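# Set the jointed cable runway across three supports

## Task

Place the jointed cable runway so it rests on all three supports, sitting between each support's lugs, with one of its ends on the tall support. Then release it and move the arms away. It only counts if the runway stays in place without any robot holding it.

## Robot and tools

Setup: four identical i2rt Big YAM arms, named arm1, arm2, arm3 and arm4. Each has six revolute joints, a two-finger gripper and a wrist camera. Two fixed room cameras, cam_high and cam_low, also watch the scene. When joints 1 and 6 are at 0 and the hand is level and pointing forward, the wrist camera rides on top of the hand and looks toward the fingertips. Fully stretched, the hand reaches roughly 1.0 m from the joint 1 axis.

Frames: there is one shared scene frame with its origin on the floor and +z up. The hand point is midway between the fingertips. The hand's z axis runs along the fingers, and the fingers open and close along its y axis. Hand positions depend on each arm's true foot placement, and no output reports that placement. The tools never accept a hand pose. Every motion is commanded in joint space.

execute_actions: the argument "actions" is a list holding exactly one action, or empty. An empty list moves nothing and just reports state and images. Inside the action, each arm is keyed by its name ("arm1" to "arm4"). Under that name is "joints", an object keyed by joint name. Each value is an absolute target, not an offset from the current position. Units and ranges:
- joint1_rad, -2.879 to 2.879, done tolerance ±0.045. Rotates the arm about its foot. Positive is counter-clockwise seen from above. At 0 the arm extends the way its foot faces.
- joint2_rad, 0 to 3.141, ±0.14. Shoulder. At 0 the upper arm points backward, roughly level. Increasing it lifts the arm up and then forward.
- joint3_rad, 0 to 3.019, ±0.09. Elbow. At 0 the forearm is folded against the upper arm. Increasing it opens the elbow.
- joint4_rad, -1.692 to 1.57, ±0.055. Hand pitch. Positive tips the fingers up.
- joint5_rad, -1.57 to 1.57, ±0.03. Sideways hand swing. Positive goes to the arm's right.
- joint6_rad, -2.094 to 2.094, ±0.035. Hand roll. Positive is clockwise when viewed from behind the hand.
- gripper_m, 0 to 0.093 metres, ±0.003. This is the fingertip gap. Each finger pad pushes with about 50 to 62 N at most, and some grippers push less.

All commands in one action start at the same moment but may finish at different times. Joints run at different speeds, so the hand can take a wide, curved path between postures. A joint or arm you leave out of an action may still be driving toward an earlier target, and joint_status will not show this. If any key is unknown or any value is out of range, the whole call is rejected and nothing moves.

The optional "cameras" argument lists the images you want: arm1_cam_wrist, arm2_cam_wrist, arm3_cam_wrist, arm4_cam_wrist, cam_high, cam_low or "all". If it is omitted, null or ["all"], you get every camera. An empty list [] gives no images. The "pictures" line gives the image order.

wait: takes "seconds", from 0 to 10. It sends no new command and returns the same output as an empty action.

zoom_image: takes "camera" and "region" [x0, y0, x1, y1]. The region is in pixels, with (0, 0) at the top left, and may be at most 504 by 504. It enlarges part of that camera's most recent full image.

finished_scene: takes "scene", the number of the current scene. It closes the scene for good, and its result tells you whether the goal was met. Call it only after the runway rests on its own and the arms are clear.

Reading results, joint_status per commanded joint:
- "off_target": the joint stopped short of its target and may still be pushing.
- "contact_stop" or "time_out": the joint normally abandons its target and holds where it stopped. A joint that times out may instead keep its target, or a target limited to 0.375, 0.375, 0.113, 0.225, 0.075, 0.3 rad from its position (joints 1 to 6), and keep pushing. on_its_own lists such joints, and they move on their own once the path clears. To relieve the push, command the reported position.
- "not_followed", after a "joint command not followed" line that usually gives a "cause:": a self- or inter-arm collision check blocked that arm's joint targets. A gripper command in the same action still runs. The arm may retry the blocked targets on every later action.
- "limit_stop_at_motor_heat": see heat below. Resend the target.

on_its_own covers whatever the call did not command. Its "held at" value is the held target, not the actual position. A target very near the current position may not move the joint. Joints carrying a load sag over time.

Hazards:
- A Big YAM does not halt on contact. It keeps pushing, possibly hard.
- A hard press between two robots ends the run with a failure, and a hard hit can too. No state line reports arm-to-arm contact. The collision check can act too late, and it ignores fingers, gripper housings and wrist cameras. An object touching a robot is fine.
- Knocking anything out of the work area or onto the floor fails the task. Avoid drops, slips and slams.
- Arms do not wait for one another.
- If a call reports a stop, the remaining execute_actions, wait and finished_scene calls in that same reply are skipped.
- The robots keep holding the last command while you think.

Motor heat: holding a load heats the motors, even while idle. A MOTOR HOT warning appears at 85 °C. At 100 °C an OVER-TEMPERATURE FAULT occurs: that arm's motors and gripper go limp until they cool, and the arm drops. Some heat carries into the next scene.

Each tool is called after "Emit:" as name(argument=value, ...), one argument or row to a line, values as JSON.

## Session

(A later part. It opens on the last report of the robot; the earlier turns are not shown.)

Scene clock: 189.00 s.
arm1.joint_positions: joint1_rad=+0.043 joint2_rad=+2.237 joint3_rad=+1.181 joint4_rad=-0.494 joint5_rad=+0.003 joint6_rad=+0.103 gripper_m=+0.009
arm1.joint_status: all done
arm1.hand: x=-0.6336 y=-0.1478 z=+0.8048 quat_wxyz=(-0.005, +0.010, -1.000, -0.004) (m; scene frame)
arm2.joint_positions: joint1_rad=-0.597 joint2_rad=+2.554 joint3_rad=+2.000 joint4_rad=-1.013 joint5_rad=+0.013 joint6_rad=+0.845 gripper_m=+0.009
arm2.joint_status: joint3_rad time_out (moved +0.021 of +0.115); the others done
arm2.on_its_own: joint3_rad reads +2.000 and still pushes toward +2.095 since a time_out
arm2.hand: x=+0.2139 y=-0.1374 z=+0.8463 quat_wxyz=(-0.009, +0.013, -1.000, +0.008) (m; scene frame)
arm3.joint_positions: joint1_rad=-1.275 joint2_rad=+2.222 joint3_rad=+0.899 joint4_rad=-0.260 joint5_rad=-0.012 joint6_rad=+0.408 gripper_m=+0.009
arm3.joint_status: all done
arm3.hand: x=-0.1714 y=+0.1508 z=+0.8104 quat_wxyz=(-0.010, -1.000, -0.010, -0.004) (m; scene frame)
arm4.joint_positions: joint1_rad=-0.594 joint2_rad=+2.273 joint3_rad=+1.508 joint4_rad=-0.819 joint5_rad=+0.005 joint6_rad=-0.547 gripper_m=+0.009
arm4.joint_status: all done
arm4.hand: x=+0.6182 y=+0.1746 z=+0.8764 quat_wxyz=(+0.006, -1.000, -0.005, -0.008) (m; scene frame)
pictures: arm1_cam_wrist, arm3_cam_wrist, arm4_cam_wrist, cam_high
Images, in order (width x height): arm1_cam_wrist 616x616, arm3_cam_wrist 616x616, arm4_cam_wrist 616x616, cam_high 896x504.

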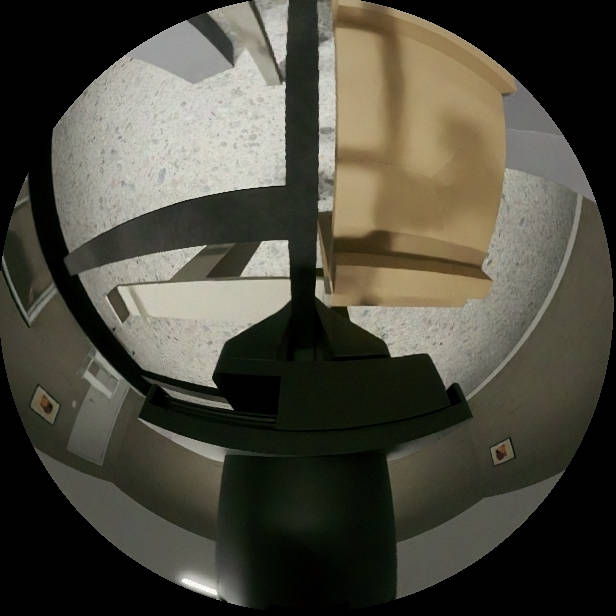

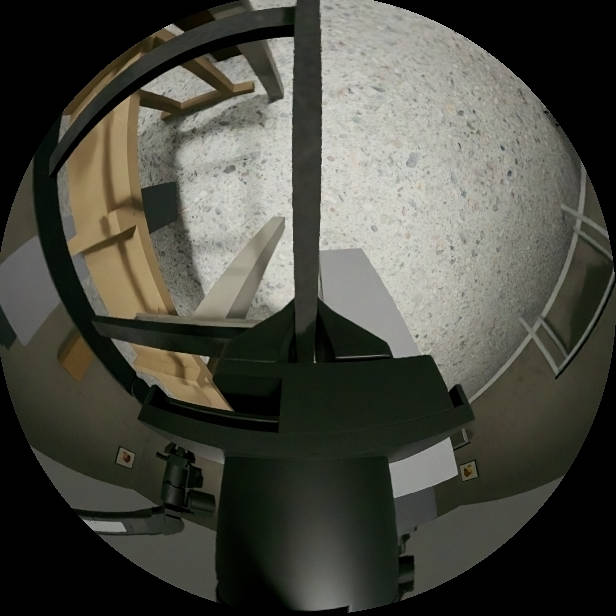

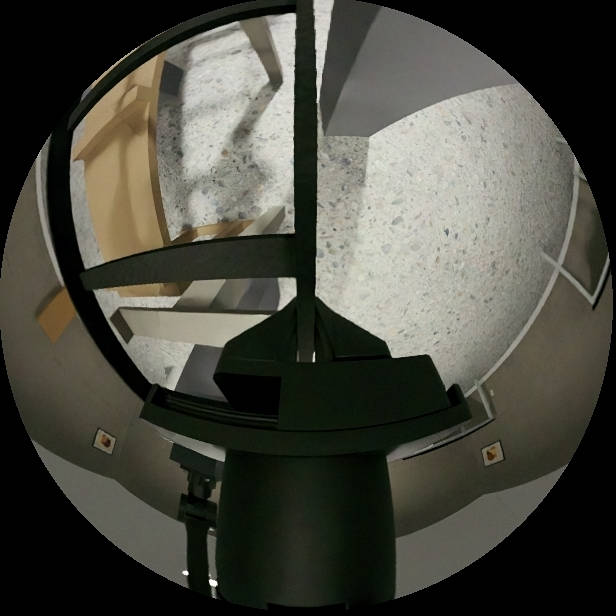

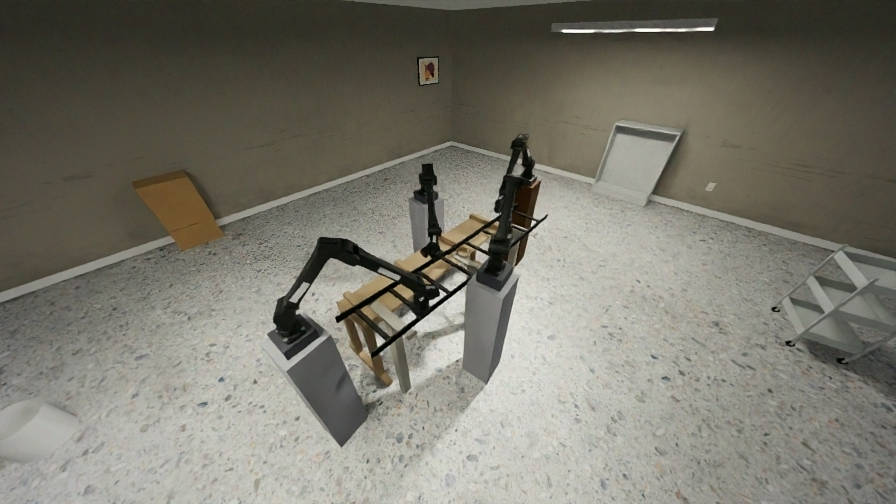

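Emit:
execute_actions(
  actions=[
    {"arm1":{"joints":{"joint1_rad":0.015,"joint2_rad":2.175,"joint3_rad":1.25,"joint4_rad":-0.485}},"arm2":{"joints":{"joint1_rad":-0.56,"joint2_rad":2.505,"joint3_rad":2.085,"joint4_rad":-0.985}},"arm3":{"joints":{"joint1_rad":-1.31,"joint2_rad":2.2,"joint3_rad":0.94,"joint4_rad":-0.235}},"arm4":{"joints":{"joint1_rad":-0.63,"joint2_rad":2.16,"joint3_rad":1.592,"joint4_rad":-0.785,"joint6_rad":-0.56}}},
  ],
  cameras=["arm1_cam_wrist","arm4_cam_wrist","cam_high"],
)

Emit:
zoom_image(
  camera="arm1_cam_wrist",
  region=[80,240,350,350],
)

Emit:
zoom_image(
  camera="arm4_cam_wrist",
  region=[60,270,330,380],
)

Emit:
zoom_image(
  camera="cam_high",
  region=[330,270,450,370],
)

Emit:
zoom_image(
  camera="cam_high",
  region=[430,200,560,300],
)

Scene clock: 198.37 s.
arm1.joint_positions: joint1_rad=+0.043 joint2_rad=+2.257 joint3_rad=+1.187 joint4_rad=-0.481 joint5_rad=+0.000 joint6_rad=+0.097 gripper_m=+0.009
arm1.joint_status: all done
arm1.hand: x=-0.6339 y=-0.1474 z=+0.7964 quat_wxyz=(-0.003, +0.013, -1.000, -0.005) (m; scene frame)
arm2.joint_positions: joint1_rad=-0.590 joint2_rad=+2.566 joint3_rad=+2.000 joint4_rad=-0.980 joint5_rad=+0.013 joint6_rad=+0.845 gripper_m=+0.009
arm2.joint_status: all done
arm2.hand: x=+0.2131 y=-0.1310 z=+0.8378 quat_wxyz=(-0.016, +0.017, -1.000, +0.000) (m; scene frame)
arm3.joint_positions: joint1_rad=-1.285 joint2_rad=+2.242 joint3_rad=+0.907 joint4_rad=-0.248 joint5_rad=-0.007 joint6_rad=+0.396 gripper_m=+0.009
arm3.joint_status: all done
arm3.hand: x=-0.1742 y=+0.1547 z=+0.8037 quat_wxyz=(-0.008, -1.000, -0.012, -0.003) (m; scene frame)
arm4.joint_positions: joint1_rad=-0.605 joint2_rad=+2.277 joint3_rad=+1.508 joint4_rad=-0.785 joint5_rad=+0.003 joint6_rad=-0.561 gripper_m=+0.009
arm4.joint_status: all done
arm4.hand: x=+0.6152 y=+0.1837 z=+0.8741 quat_wxyz=(+0.013, -1.000, -0.007, +0.005) (m; scene frame)
pictures: arm1_cam_wrist, arm4_cam_wrist, cam_high
Images, in order (width x height): arm1_cam_wrist 616x616, arm4_cam_wrist 616x616, cam_high 896x504.

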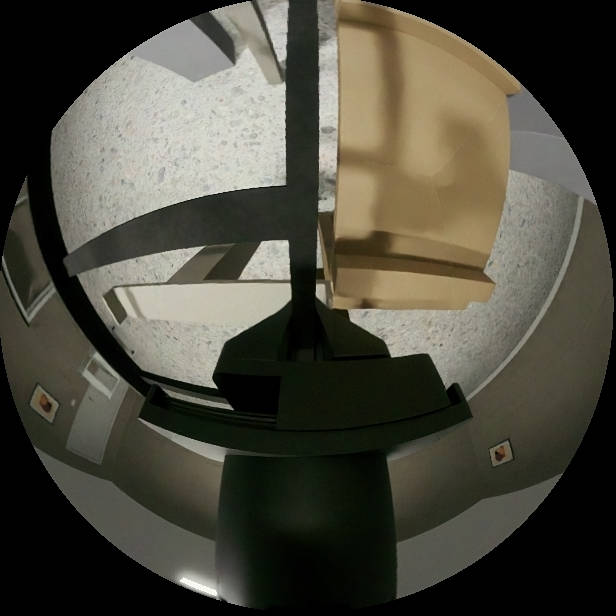

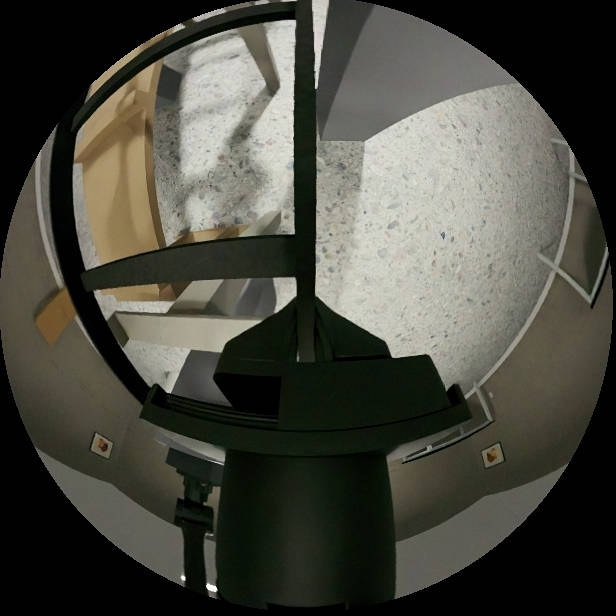

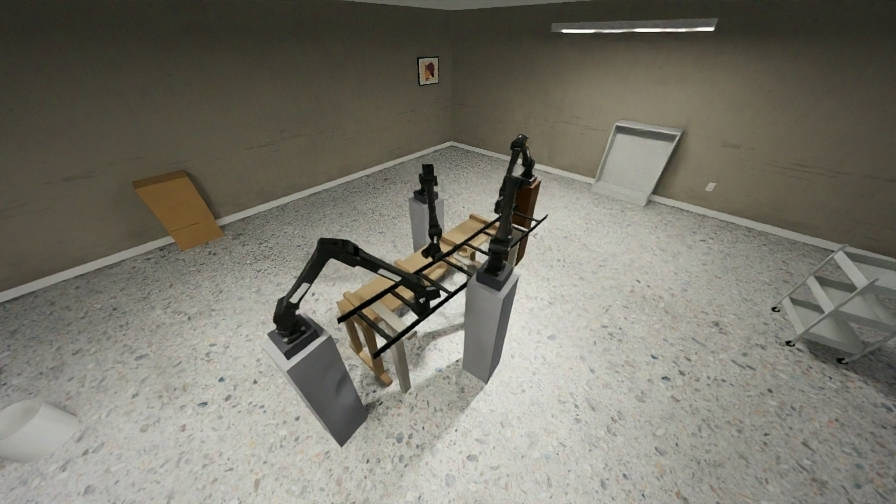

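Region (80, 240, 350, 350) of arm1_cam_wrist's 616x616 image, scaled by 1.867, with more detail than that image has; it fills the top 205 rows of this view, and the rest is white.

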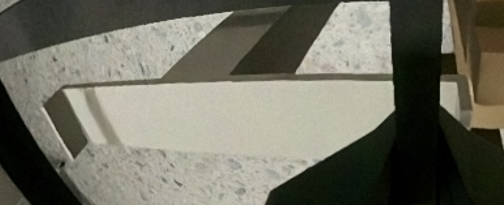

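Region (60, 270, 330, 380) of arm4_cam_wrist's 616x616 image, scaled by 1.867, with more detail than that image has; it fills the top 205 rows of this view, and the rest is white.

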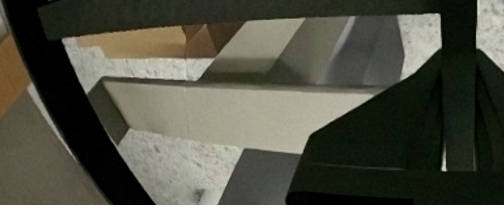

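Region (330, 270, 450, 370) of cam_high's 896x504 image, scaled by 4.200, with more detail than that image has.

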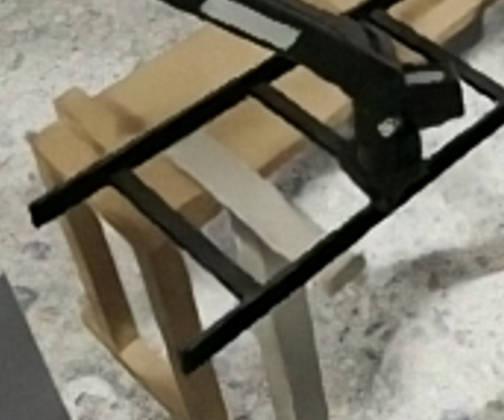

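Region (430, 200, 560, 300) of cam_high's 896x504 image, scaled by 3.877, with more detail than that image has; it fills the top 388 rows of this view, and the rest is white.

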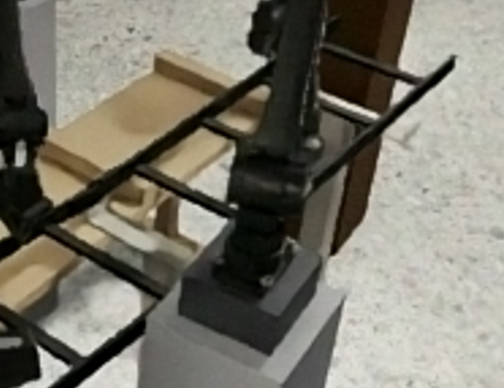

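Emit:
execute_actions(
  actions=[
    {"arm1":{"joints":{"joint2_rad":2.21,"joint3_rad":1.262,"joint4_rad":-0.46}},"arm2":{"joints":{"joint1_rad":-0.575,"joint2_rad":2.545,"joint3_rad":2.09,"joint4_rad":-0.985}},"arm3":{"joints":{"joint1_rad":-1.305,"joint2_rad":2.245,"joint3_rad":0.95,"joint4_rad":-0.205}},"arm4":{"joints":{"joint1_rad":-0.61,"joint2_rad":2.2,"joint3_rad":1.575,"joint4_rad":-0.78}}},
  ],
  cameras=["arm1_cam_wrist","arm4_cam_wrist","cam_high"],
)

Emit:
zoom_image(
  camera="arm1_cam_wrist",
  region=[80,240,350,350],
)

Emit:
zoom_image(
  camera="arm4_cam_wrist",
  region=[60,270,330,380],
)

Emit:
zoom_image(
  camera="cam_high",
  region=[330,270,450,370],
)

Emit:
zoom_image(
  camera="cam_high",
  region=[430,200,560,300],
)

Scene clock: 206.30 s.
arm1.joint_positions: joint1_rad=+0.043 joint2_rad=+2.297 joint3_rad=+1.203 joint4_rad=-0.457 joint5_rad=-0.002 joint6_rad=+0.098 gripper_m=+0.009
arm1.joint_status: all done
arm1.hand: x=-0.6323 y=-0.1467 z=+0.7802 quat_wxyz=(-0.004, +0.012, -1.000, -0.006) (m; scene frame)
arm2.joint_positions: joint1_rad=-0.592 joint2_rad=+2.601 joint3_rad=+2.015 joint4_rad=-0.967 joint5_rad=+0.016 joint6_rad=+0.845 gripper_m=+0.009
arm2.joint_status: all done
arm2.hand: x=+0.2136 y=-0.1332 z=+0.8185 quat_wxyz=(-0.014, +0.016, -1.000, +0.004) (m; scene frame)
arm3.joint_positions: joint1_rad=-1.285 joint2_rad=+2.294 joint3_rad=+0.923 joint4_rad=-0.212 joint5_rad=-0.013 joint6_rad=+0.396 gripper_m=+0.009
arm3.joint_status: all done
arm3.hand: x=-0.1728 y=+0.1540 z=+0.7851 quat_wxyz=(-0.010, -1.000, -0.011, -0.005) (m; scene frame)
arm4.joint_positions: joint1_rad=-0.603 joint2_rad=+2.314 joint3_rad=+1.508 joint4_rad=-0.761 joint5_rad=+0.000 joint6_rad=-0.561 gripper_m=+0.009
arm4.joint_status: all done
arm4.hand: x=+0.6176 y=+0.1803 z=+0.8533 quat_wxyz=(+0.009, -1.000, -0.008, +0.001) (m; scene frame)
pictures: arm1_cam_wrist, arm4_cam_wrist, cam_high
Images, in order (width x height): arm1_cam_wrist 616x616, arm4_cam_wrist 616x616, cam_high 896x504.

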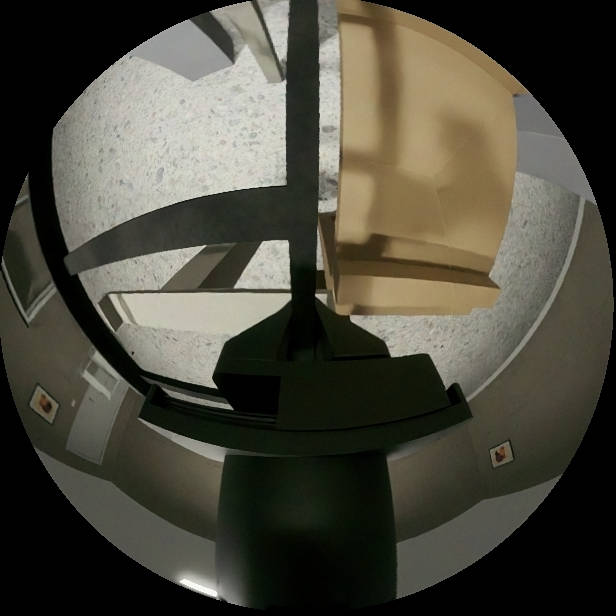

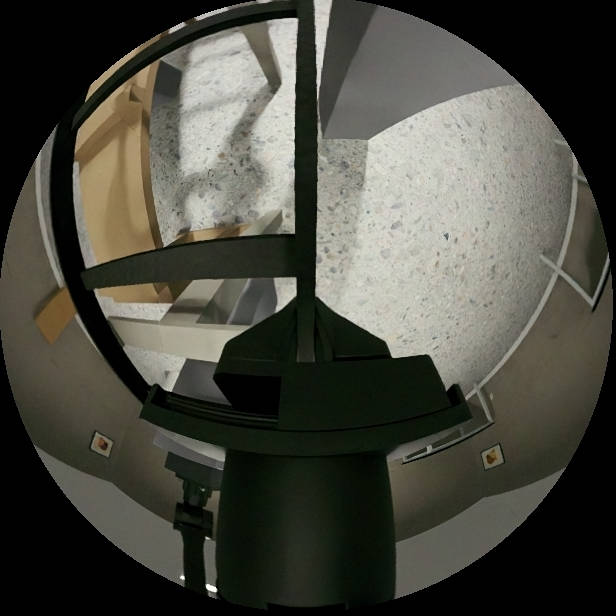

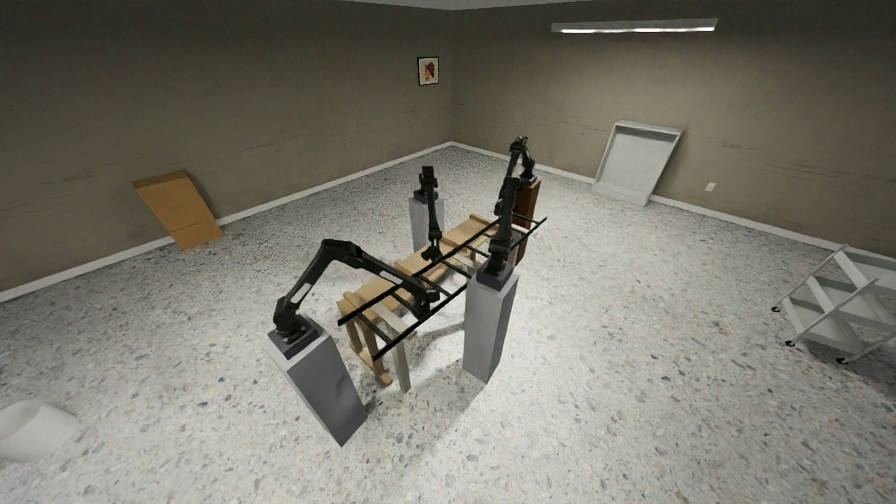

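Region (80, 240, 350, 350) of arm1_cam_wrist's 616x616 image, scaled by 1.867, with more detail than that image has; it fills the top 205 rows of this view, and the rest is white.

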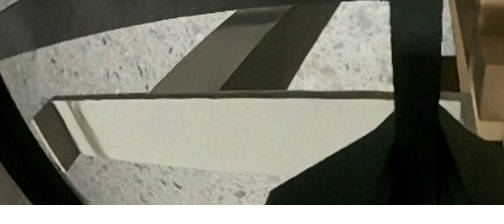

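Region (60, 270, 330, 380) of arm4_cam_wrist's 616x616 image, scaled by 1.867, with more detail than that image has; it fills the top 205 rows of this view, and the rest is white.

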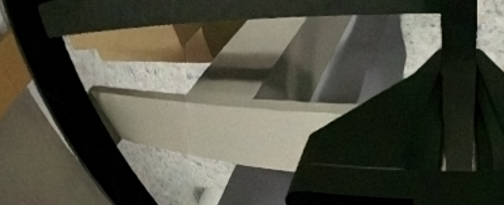

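Region (330, 270, 450, 370) of cam_high's 896x504 image, scaled by 4.200, with more detail than that image has.

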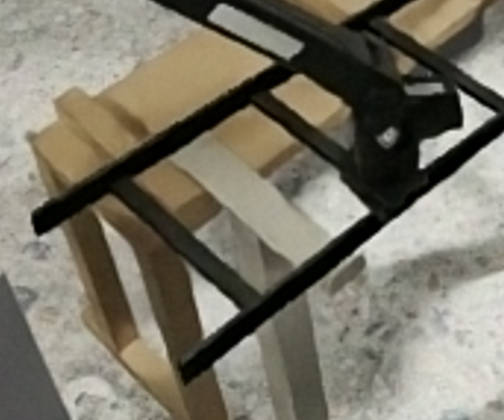

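Region (430, 200, 560, 300) of cam_high's 896x504 image, scaled by 3.877, with more detail than that image has; it fills the top 388 rows of this view, and the rest is white.

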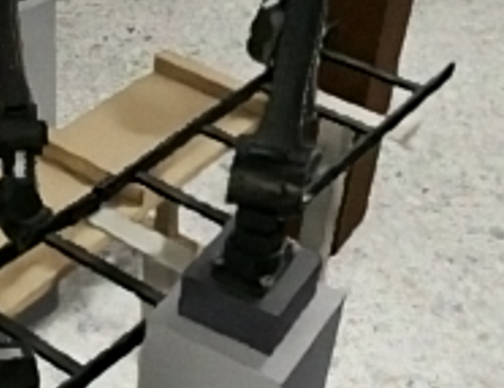

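Emit:
execute_actions(
  actions=[
    {"arm1":{"joints":{"joint1_rad":0.025,"joint2_rad":2.24,"joint3_rad":1.27,"joint4_rad":-0.44}},"arm2":{"joints":{"joint1_rad":-0.58,"joint2_rad":2.578,"joint3_rad":2.10,"joint4_rad":-0.975}},"arm3":{"joints":{"joint1_rad":-1.30,"joint2_rad":2.275,"joint3_rad":0.96,"joint4_rad":-0.185}},"arm4":{"joints":{"joint2_rad":2.228,"joint3_rad":1.575,"joint4_rad":-0.755}}},
  ],
  cameras=["arm1_cam_wrist","arm4_cam_wrist","cam_high","cam_low"],
)

Emit:
zoom_image(
  camera="cam_high",
  region=[330,270,450,370],
)

Emit:
zoom_image(
  camera="cam_high",
  region=[430,200,560,300],
)

Emit:
zoom_image(
  camera="cam_low",
  region=[380,200,640,290],
)

Scene clock: 212.27 s.
arm1.joint_positions: joint1_rad=+0.043 joint2_rad=+2.324 joint3_rad=+1.212 joint4_rad=-0.439 joint5_rad=-0.003 joint6_rad=+0.098 gripper_m=+0.009
arm1.joint_status: all done
arm1.hand: x=-0.6323 y=-0.1465 z=+0.7691 quat_wxyz=(-0.004, +0.012, -1.000, -0.006) (m; scene frame)
arm2.joint_positions: joint1_rad=-0.592 joint2_rad=+2.625 joint3_rad=+2.027 joint4_rad=-0.957 joint5_rad=+0.014 joint6_rad=+0.845 gripper_m=+0.009
arm2.joint_status: all done
arm2.hand: x=+0.2135 y=-0.1331 z=+0.8061 quat_wxyz=(-0.013, +0.016, -1.000, +0.005) (m; scene frame)
arm3.joint_positions: joint1_rad=-1.285 joint2_rad=+2.324 joint3_rad=+0.934 joint4_rad=-0.193 joint5_rad=-0.010 joint6_rad=+0.396 gripper_m=+0.009
arm3.joint_status: all done
arm3.hand: x=-0.1732 y=+0.1542 z=+0.7747 quat_wxyz=(-0.009, -1.000, -0.011, -0.004) (m; scene frame)
arm4.joint_positions: joint1_rad=-0.603 joint2_rad=+2.335 joint3_rad=+1.509 joint4_rad=-0.737 joint5_rad=+0.000 joint6_rad=-0.561 gripper_m=+0.009
arm4.joint_status: all done
arm4.hand: x=+0.6177 y=+0.1806 z=+0.8412 quat_wxyz=(+0.010, -1.000, -0.008, +0.002) (m; scene frame)
pictures: arm1_cam_wrist, arm4_cam_wrist, cam_high, cam_low
Images, in order (width x height): arm1_cam_wrist 616x616, arm4_cam_wrist 616x616, cam_high 896x504, cam_low 896x504.

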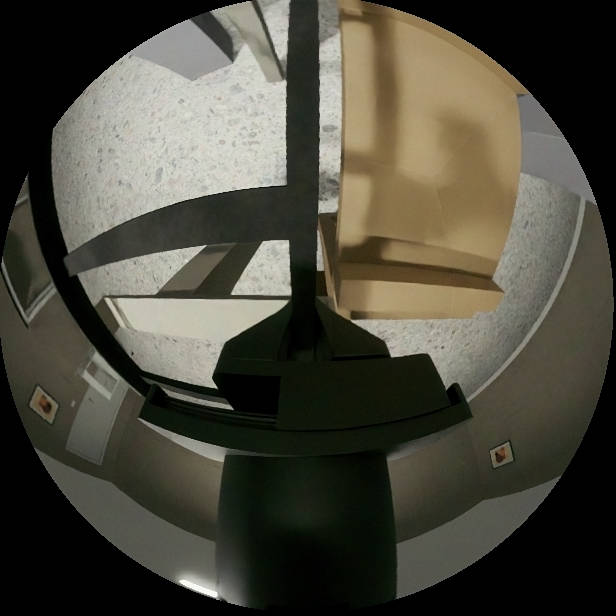

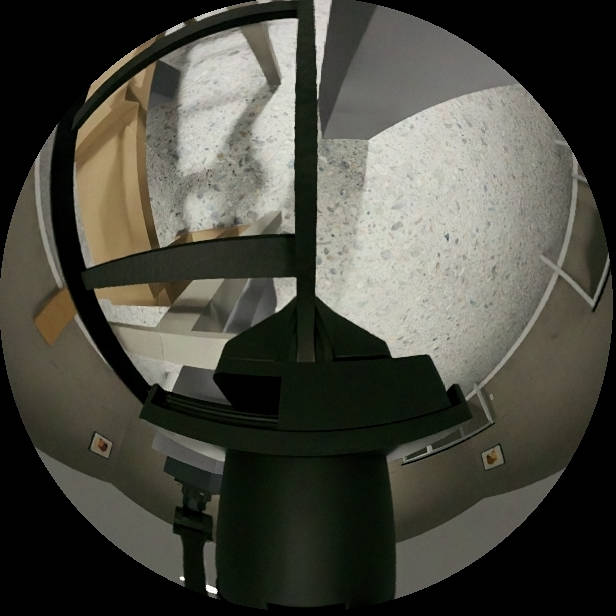

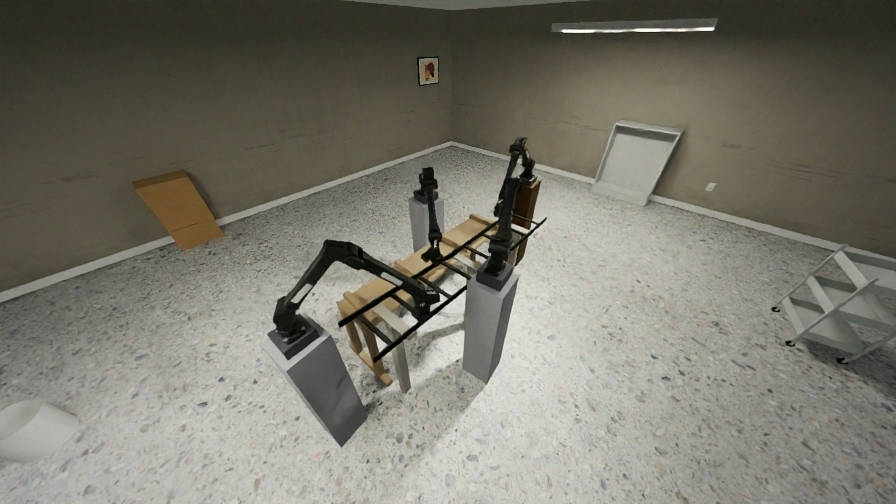

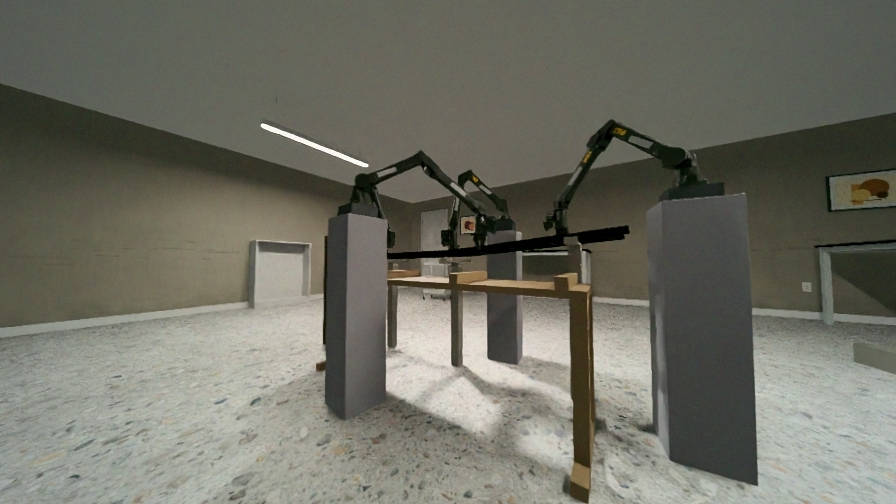

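Region (330, 270, 450, 370) of cam_high's 896x504 image, scaled by 4.200, with more detail than that image has.

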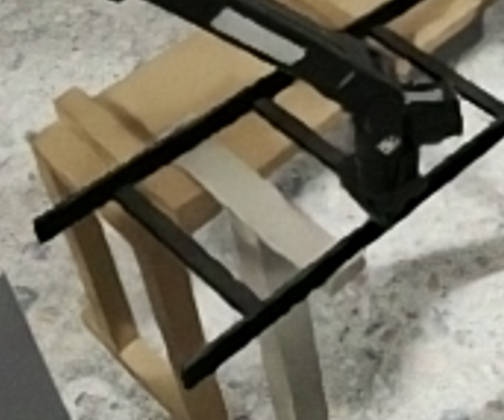

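Region (430, 200, 560, 300) of cam_high's 896x504 image, scaled by 3.877, with more detail than that image has; it fills the top 388 rows of this view, and the rest is white.

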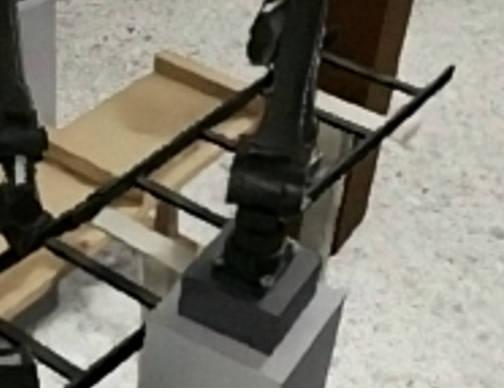

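Region (380, 200, 640, 290) of cam_low's 896x504 image, scaled by 1.938, with more detail than that image has; it fills the top 174 rows of this view, and the rest is white.

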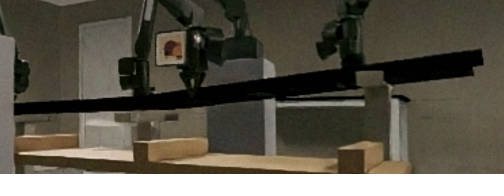

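Emit:
execute_actions(
  actions=[
    {"arm1":{"joints":{"joint2_rad":2.275,"joint3_rad":1.28,"joint4_rad":-0.415}},"arm2":{"joints":{"joint2_rad":2.61,"joint3_rad":2.11,"joint4_rad":-0.96}},"arm3":{"joints":{"joint2_rad":2.32,"joint3_rad":0.975,"joint4_rad":-0.155}},"arm4":{"joints":{"joint2_rad":2.25,"joint3_rad":1.575,"joint4_rad":-0.74}}},
  ],
  cameras=["arm1_cam_wrist","cam_high","cam_low"],
)

Emit:
zoom_image(
  camera="cam_high",
  region=[430,200,560,300],
)

Emit:
zoom_image(
  camera="cam_low",
  region=[380,220,640,290],
)

Scene clock: 216.00 s.
arm1.joint_positions: joint1_rad=+0.043 joint2_rad=+2.364 joint3_rad=+1.228 joint4_rad=-0.412 joint5_rad=-0.003 joint6_rad=+0.098 gripper_m=+0.009
arm1.joint_status: all done
arm1.hand: x=-0.6310 y=-0.1462 z=+0.7524 quat_wxyz=(-0.005, +0.012, -1.000, -0.006) (m; scene frame)
arm2.joint_positions: joint1_rad=-0.592 joint2_rad=+2.650 joint3_rad=+2.039 joint4_rad=-0.945 joint5_rad=+0.014 joint6_rad=+0.845 gripper_m=+0.009
arm2.joint_status: all done
arm2.hand: x=+0.2140 y=-0.1329 z=+0.7935 quat_wxyz=(-0.013, +0.016, -1.000, +0.005) (m; scene frame)
arm3.joint_positions: joint1_rad=-1.285 joint2_rad=+2.370 joint3_rad=+0.951 joint4_rad=-0.165 joint5_rad=-0.010 joint6_rad=+0.396 gripper_m=+0.009
arm3.joint_status: all done
arm3.hand: x=-0.1725 y=+0.1544 z=+0.7584 quat_wxyz=(-0.009, -1.000, -0.011, -0.004) (m; scene frame)
arm4.joint_positions: joint1_rad=-0.603 joint2_rad=+2.347 joint3_rad=+1.512 joint4_rad=-0.728 joint5_rad=+0.002 joint6_rad=-0.561 gripper_m=+0.009
arm4.joint_status: all done
arm4.hand: x=+0.6177 y=+0.1810 z=+0.8353 quat_wxyz=(+0.010, -1.000, -0.008, +0.002) (m; scene frame)
pictures: arm1_cam_wrist, cam_high, cam_low
Images, in order (width x height): arm1_cam_wrist 616x616, cam_high 896x504, cam_low 896x504.

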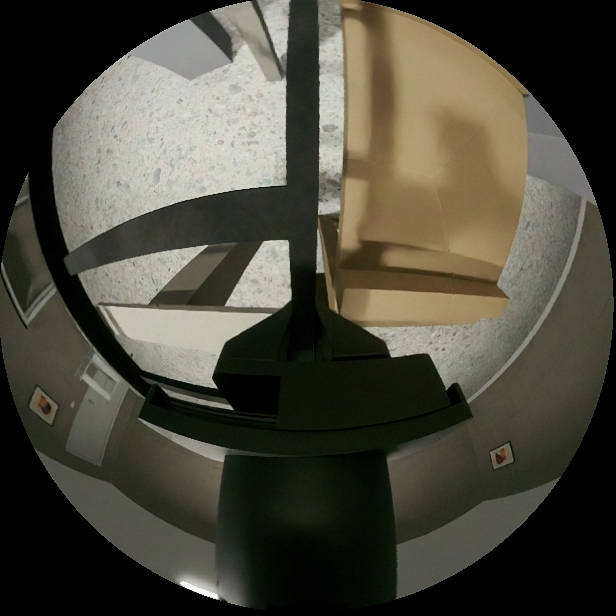

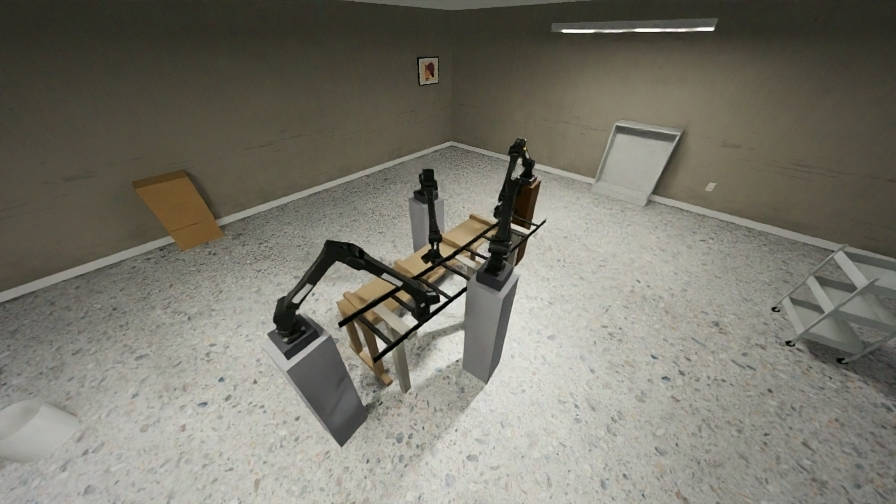

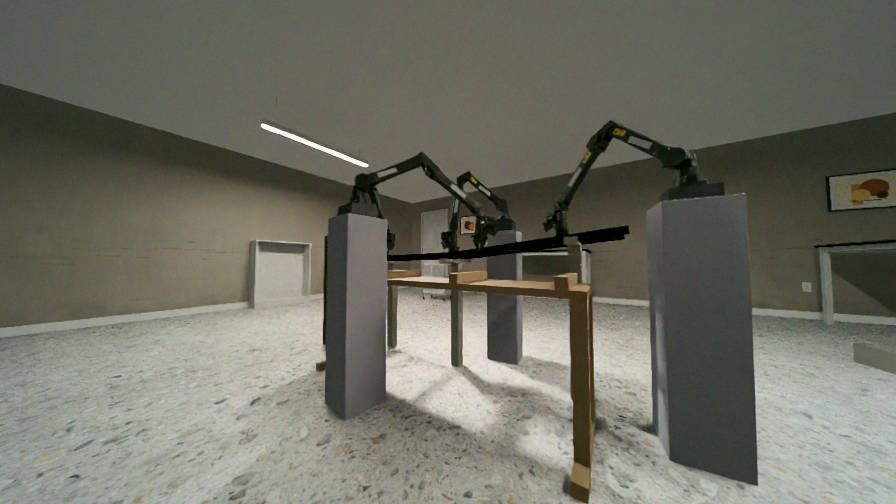

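Region (430, 200, 560, 300) of cam_high's 896x504 image, scaled by 3.877, with more detail than that image has; it fills the top 388 rows of this view, and the rest is white.

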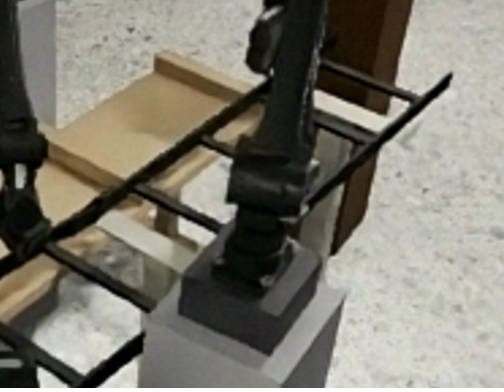

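Region (380, 220, 640, 290) of cam_low's 896x504 image, scaled by 1.938, with more detail than that image has; it fills the top 136 rows of this view, and the rest is white.

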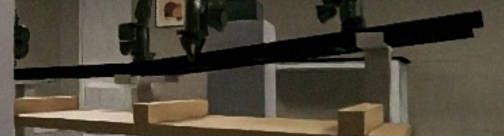

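Emit:
execute_actions(
  actions=[
    {"arm1":{"joints":{"joint2_rad":2.305,"joint3_rad":1.285,"joint4_rad":-0.395}},"arm2":{"joints":{"joint2_rad":2.632,"joint3_rad":2.115,"joint4_rad":-0.95}},"arm3":{"joints":{"joint2_rad":2.35,"joint3_rad":0.985,"joint4_rad":-0.135}},"arm4":{"joints":{"joint2_rad":2.275,"joint3_rad":1.57,"joint4_rad":-0.73}}},
  ],
  cameras=["arm1_cam_wrist","arm3_cam_wrist","cam_high","cam_low"],
)

Emit:
zoom_image(
  camera="cam_high",
  region=[430,200,560,300],
)

Emit:
zoom_image(
  camera="cam_low",
  region=[380,235,500,285],
)

Scene clock: 220.33 s.
arm1.joint_positions: joint1_rad=+0.043 joint2_rad=+2.390 joint3_rad=+1.239 joint4_rad=-0.394 joint5_rad=-0.003 joint6_rad=+0.098 gripper_m=+0.009
arm1.joint_status: all done
arm1.hand: x=-0.6302 y=-0.1460 z=+0.7417 quat_wxyz=(-0.007, +0.012, -1.000, -0.007) (m; scene frame)
arm2.joint_positions: joint1_rad=-0.592 joint2_rad=+2.664 joint3_rad=+2.047 joint4_rad=-0.938 joint5_rad=+0.014 joint6_rad=+0.845 gripper_m=+0.009
arm2.joint_status: all done
arm2.hand: x=+0.2142 y=-0.1327 z=+0.7863 quat_wxyz=(-0.013, +0.016, -1.000, +0.005) (m; scene frame)
arm3.joint_positions: joint1_rad=-1.285 joint2_rad=+2.399 joint3_rad=+0.962 joint4_rad=-0.147 joint5_rad=-0.010 joint6_rad=+0.396 gripper_m=+0.009
arm3.joint_status: all done
arm3.hand: x=-0.1719 y=+0.1545 z=+0.7482 quat_wxyz=(-0.009, -1.000, -0.011, -0.004) (m; scene frame)
arm4.joint_positions: joint1_rad=-0.603 joint2_rad=+2.350 joint3_rad=+1.512 joint4_rad=-0.726 joint5_rad=+0.001 joint6_rad=-0.561 gripper_m=+0.009
arm4.joint_status: all done
arm4.hand: x=+0.6177 y=+0.1809 z=+0.8340 quat_wxyz=(+0.010, -1.000, -0.008, +0.002) (m; scene frame)
pictures: arm1_cam_wrist, arm3_cam_wrist, cam_high, cam_low
Images, in order (width x height): arm1_cam_wrist 616x616, arm3_cam_wrist 616x616, cam_high 896x504, cam_low 896x504.

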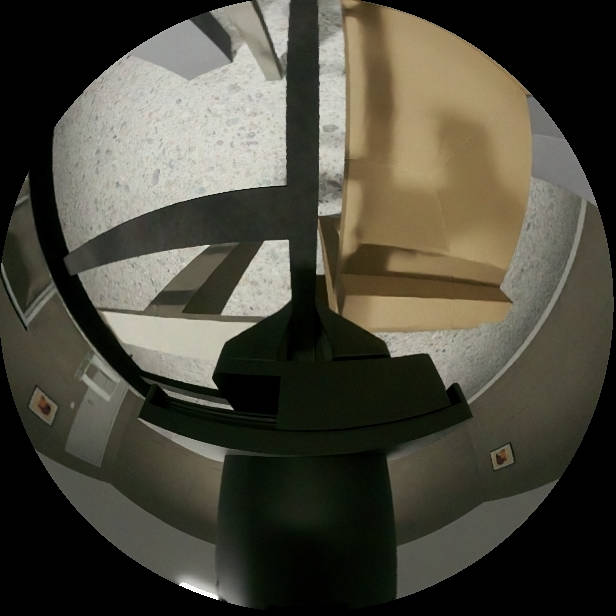

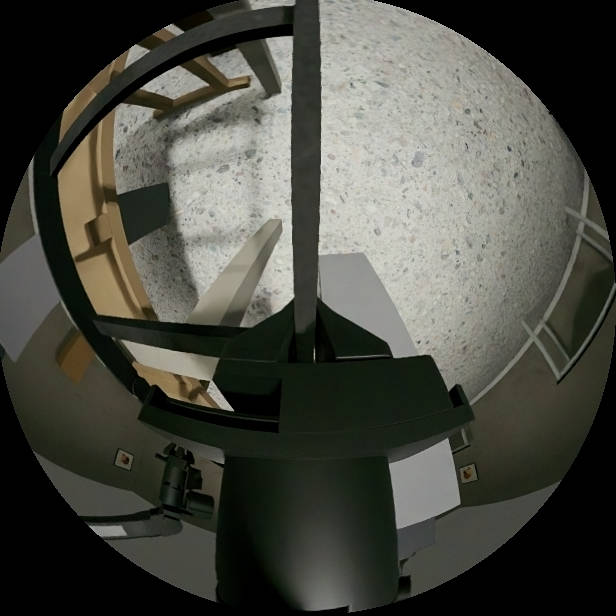

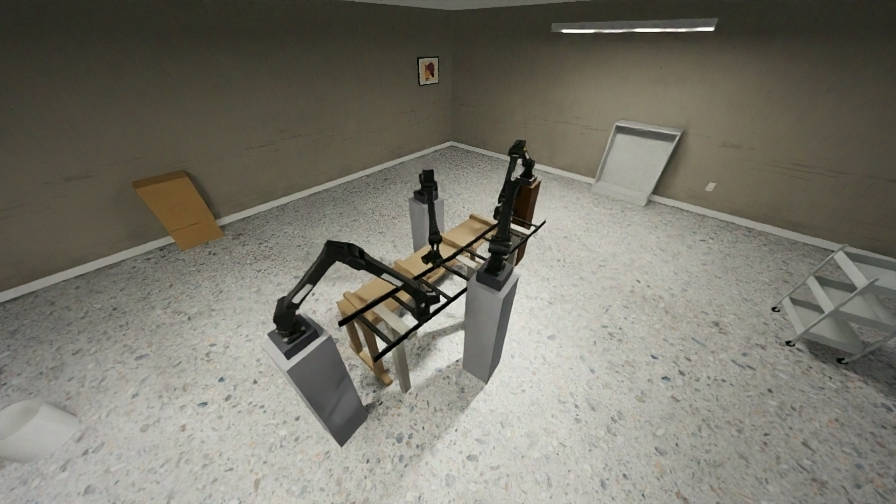

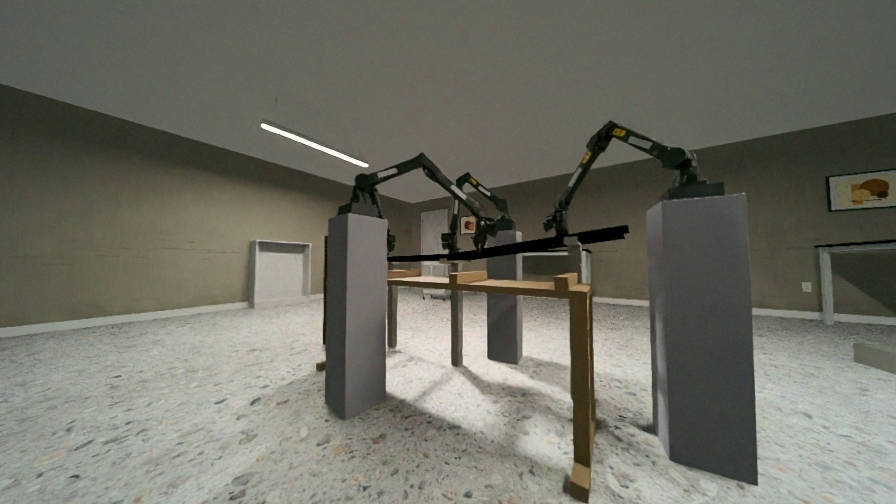

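Region (430, 200, 560, 300) of cam_high's 896x504 image, scaled by 3.877, with more detail than that image has; it fills the top 388 rows of this view, and the rest is white.

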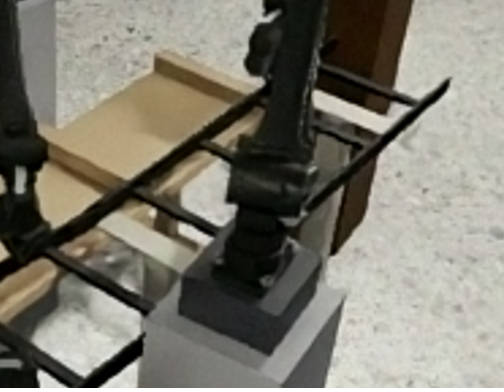

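Region (380, 235, 500, 285) of cam_low's 896x504 image, scaled by 4.200, with more detail than that image has; it fills the top 210 rows of this view, and the rest is white.

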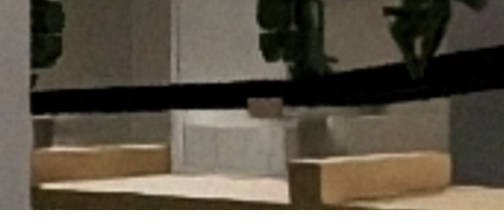

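Emit:
execute_actions(
  actions=[
    {"arm1":{"joints":{"joint2_rad":2.335,"joint3_rad":1.293,"joint4_rad":-0.375}},"arm2":{"joints":{"joint2_rad":2.655,"joint3_rad":2.115,"joint4_rad":-0.945}},"arm3":{"joints":{"joint2_rad":2.38,"joint3_rad":0.995,"joint4_rad":-0.115}},"arm4":{"joints":{"joint2_rad":2.29,"joint3_rad":1.56}}},
  ],
  cameras=["arm1_cam_wrist","arm2_cam_wrist","cam_low"],
)

Emit:
zoom_image(
  camera="cam_low",
  region=[380,235,500,285],
)

Emit:
zoom_image(
  camera="arm2_cam_wrist",
  region=[100,260,400,400],
)

Scene clock: 226.70 s.
arm1.joint_positions: joint1_rad=+0.043 joint2_rad=+2.399 joint3_rad=+1.242 joint4_rad=-0.386 joint5_rad=-0.003 joint6_rad=+0.098 gripper_m=+0.009
arm1.joint_status: all done
arm1.hand: x=-0.6298 y=-0.1459 z=+0.7378 quat_wxyz=(-0.008, +0.012, -1.000, -0.007) (m; scene frame)
arm2.joint_positions: joint1_rad=-0.592 joint2_rad=+2.682 joint3_rad=+2.055 joint4_rad=-0.928 joint5_rad=+0.015 joint6_rad=+0.845 gripper_m=+0.009
arm2.joint_status: all done
arm2.hand: x=+0.2143 y=-0.1330 z=+0.7766 quat_wxyz=(-0.014, +0.016, -1.000, +0.004) (m; scene frame)
arm3.joint_positions: joint1_rad=-1.285 joint2_rad=+2.428 joint3_rad=+0.972 joint4_rad=-0.124 joint5_rad=-0.010 joint6_rad=+0.396 gripper_m=+0.009
arm3.joint_status: all done
arm3.hand: x=-0.1717 y=+0.1545 z=+0.7376 quat_wxyz=(-0.010, -1.000, -0.011, -0.002) (m; scene frame)
arm4.joint_positions: joint1_rad=-0.603 joint2_rad=+2.352 joint3_rad=+1.512 joint4_rad=-0.721 joint5_rad=+0.000 joint6_rad=-0.561 gripper_m=+0.009
arm4.joint_status: all done
arm4.hand: x=+0.6172 y=+0.1809 z=+0.8327 quat_wxyz=(+0.010, -1.000, -0.008, +0.004) (m; scene frame)
pictures: arm1_cam_wrist, arm2_cam_wrist, cam_low
Images, in order (width x height): arm1_cam_wrist 616x616, arm2_cam_wrist 616x616, cam_low 896x504.

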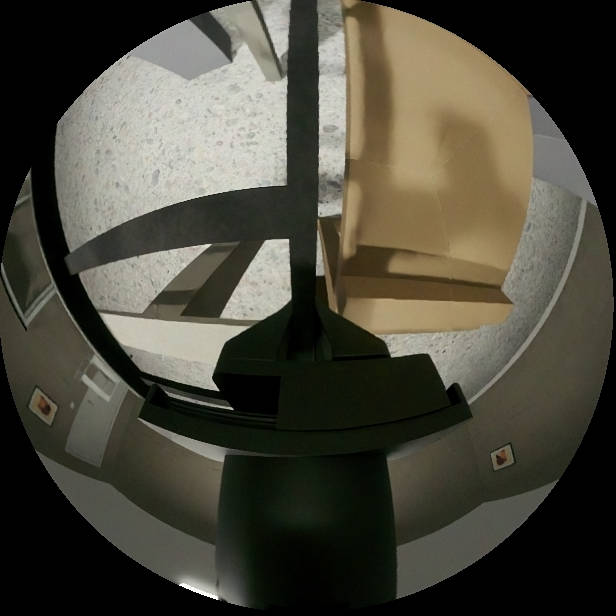

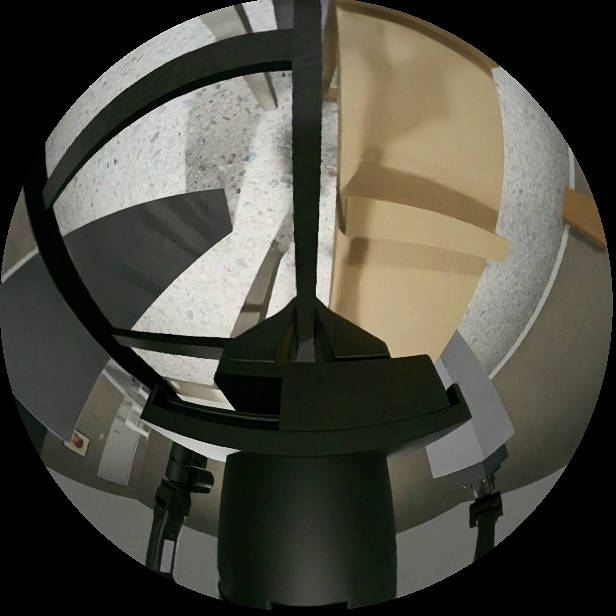

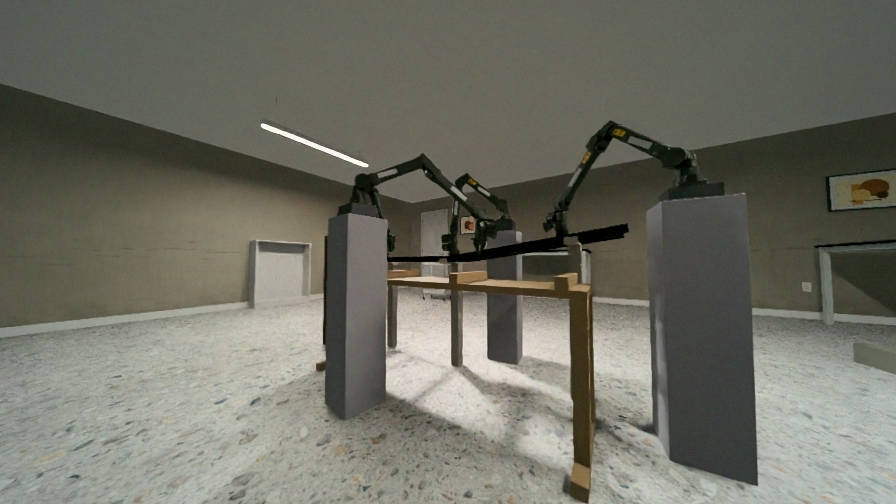

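Region (380, 235, 500, 285) of cam_low's 896x504 image, scaled by 4.200, with more detail than that image has; it fills the top 210 rows of this view, and the rest is white.

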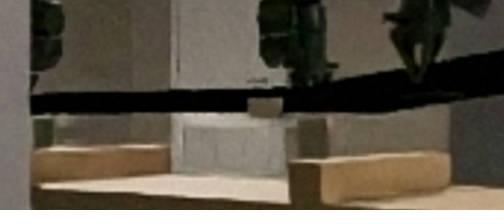

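Region (100, 260, 400, 400) of arm2_cam_wrist's 616x616 image, scaled by 1.680, with more detail than that image has; it fills the top 235 rows of this view, and the rest is white.

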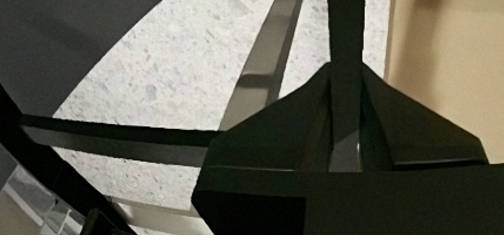

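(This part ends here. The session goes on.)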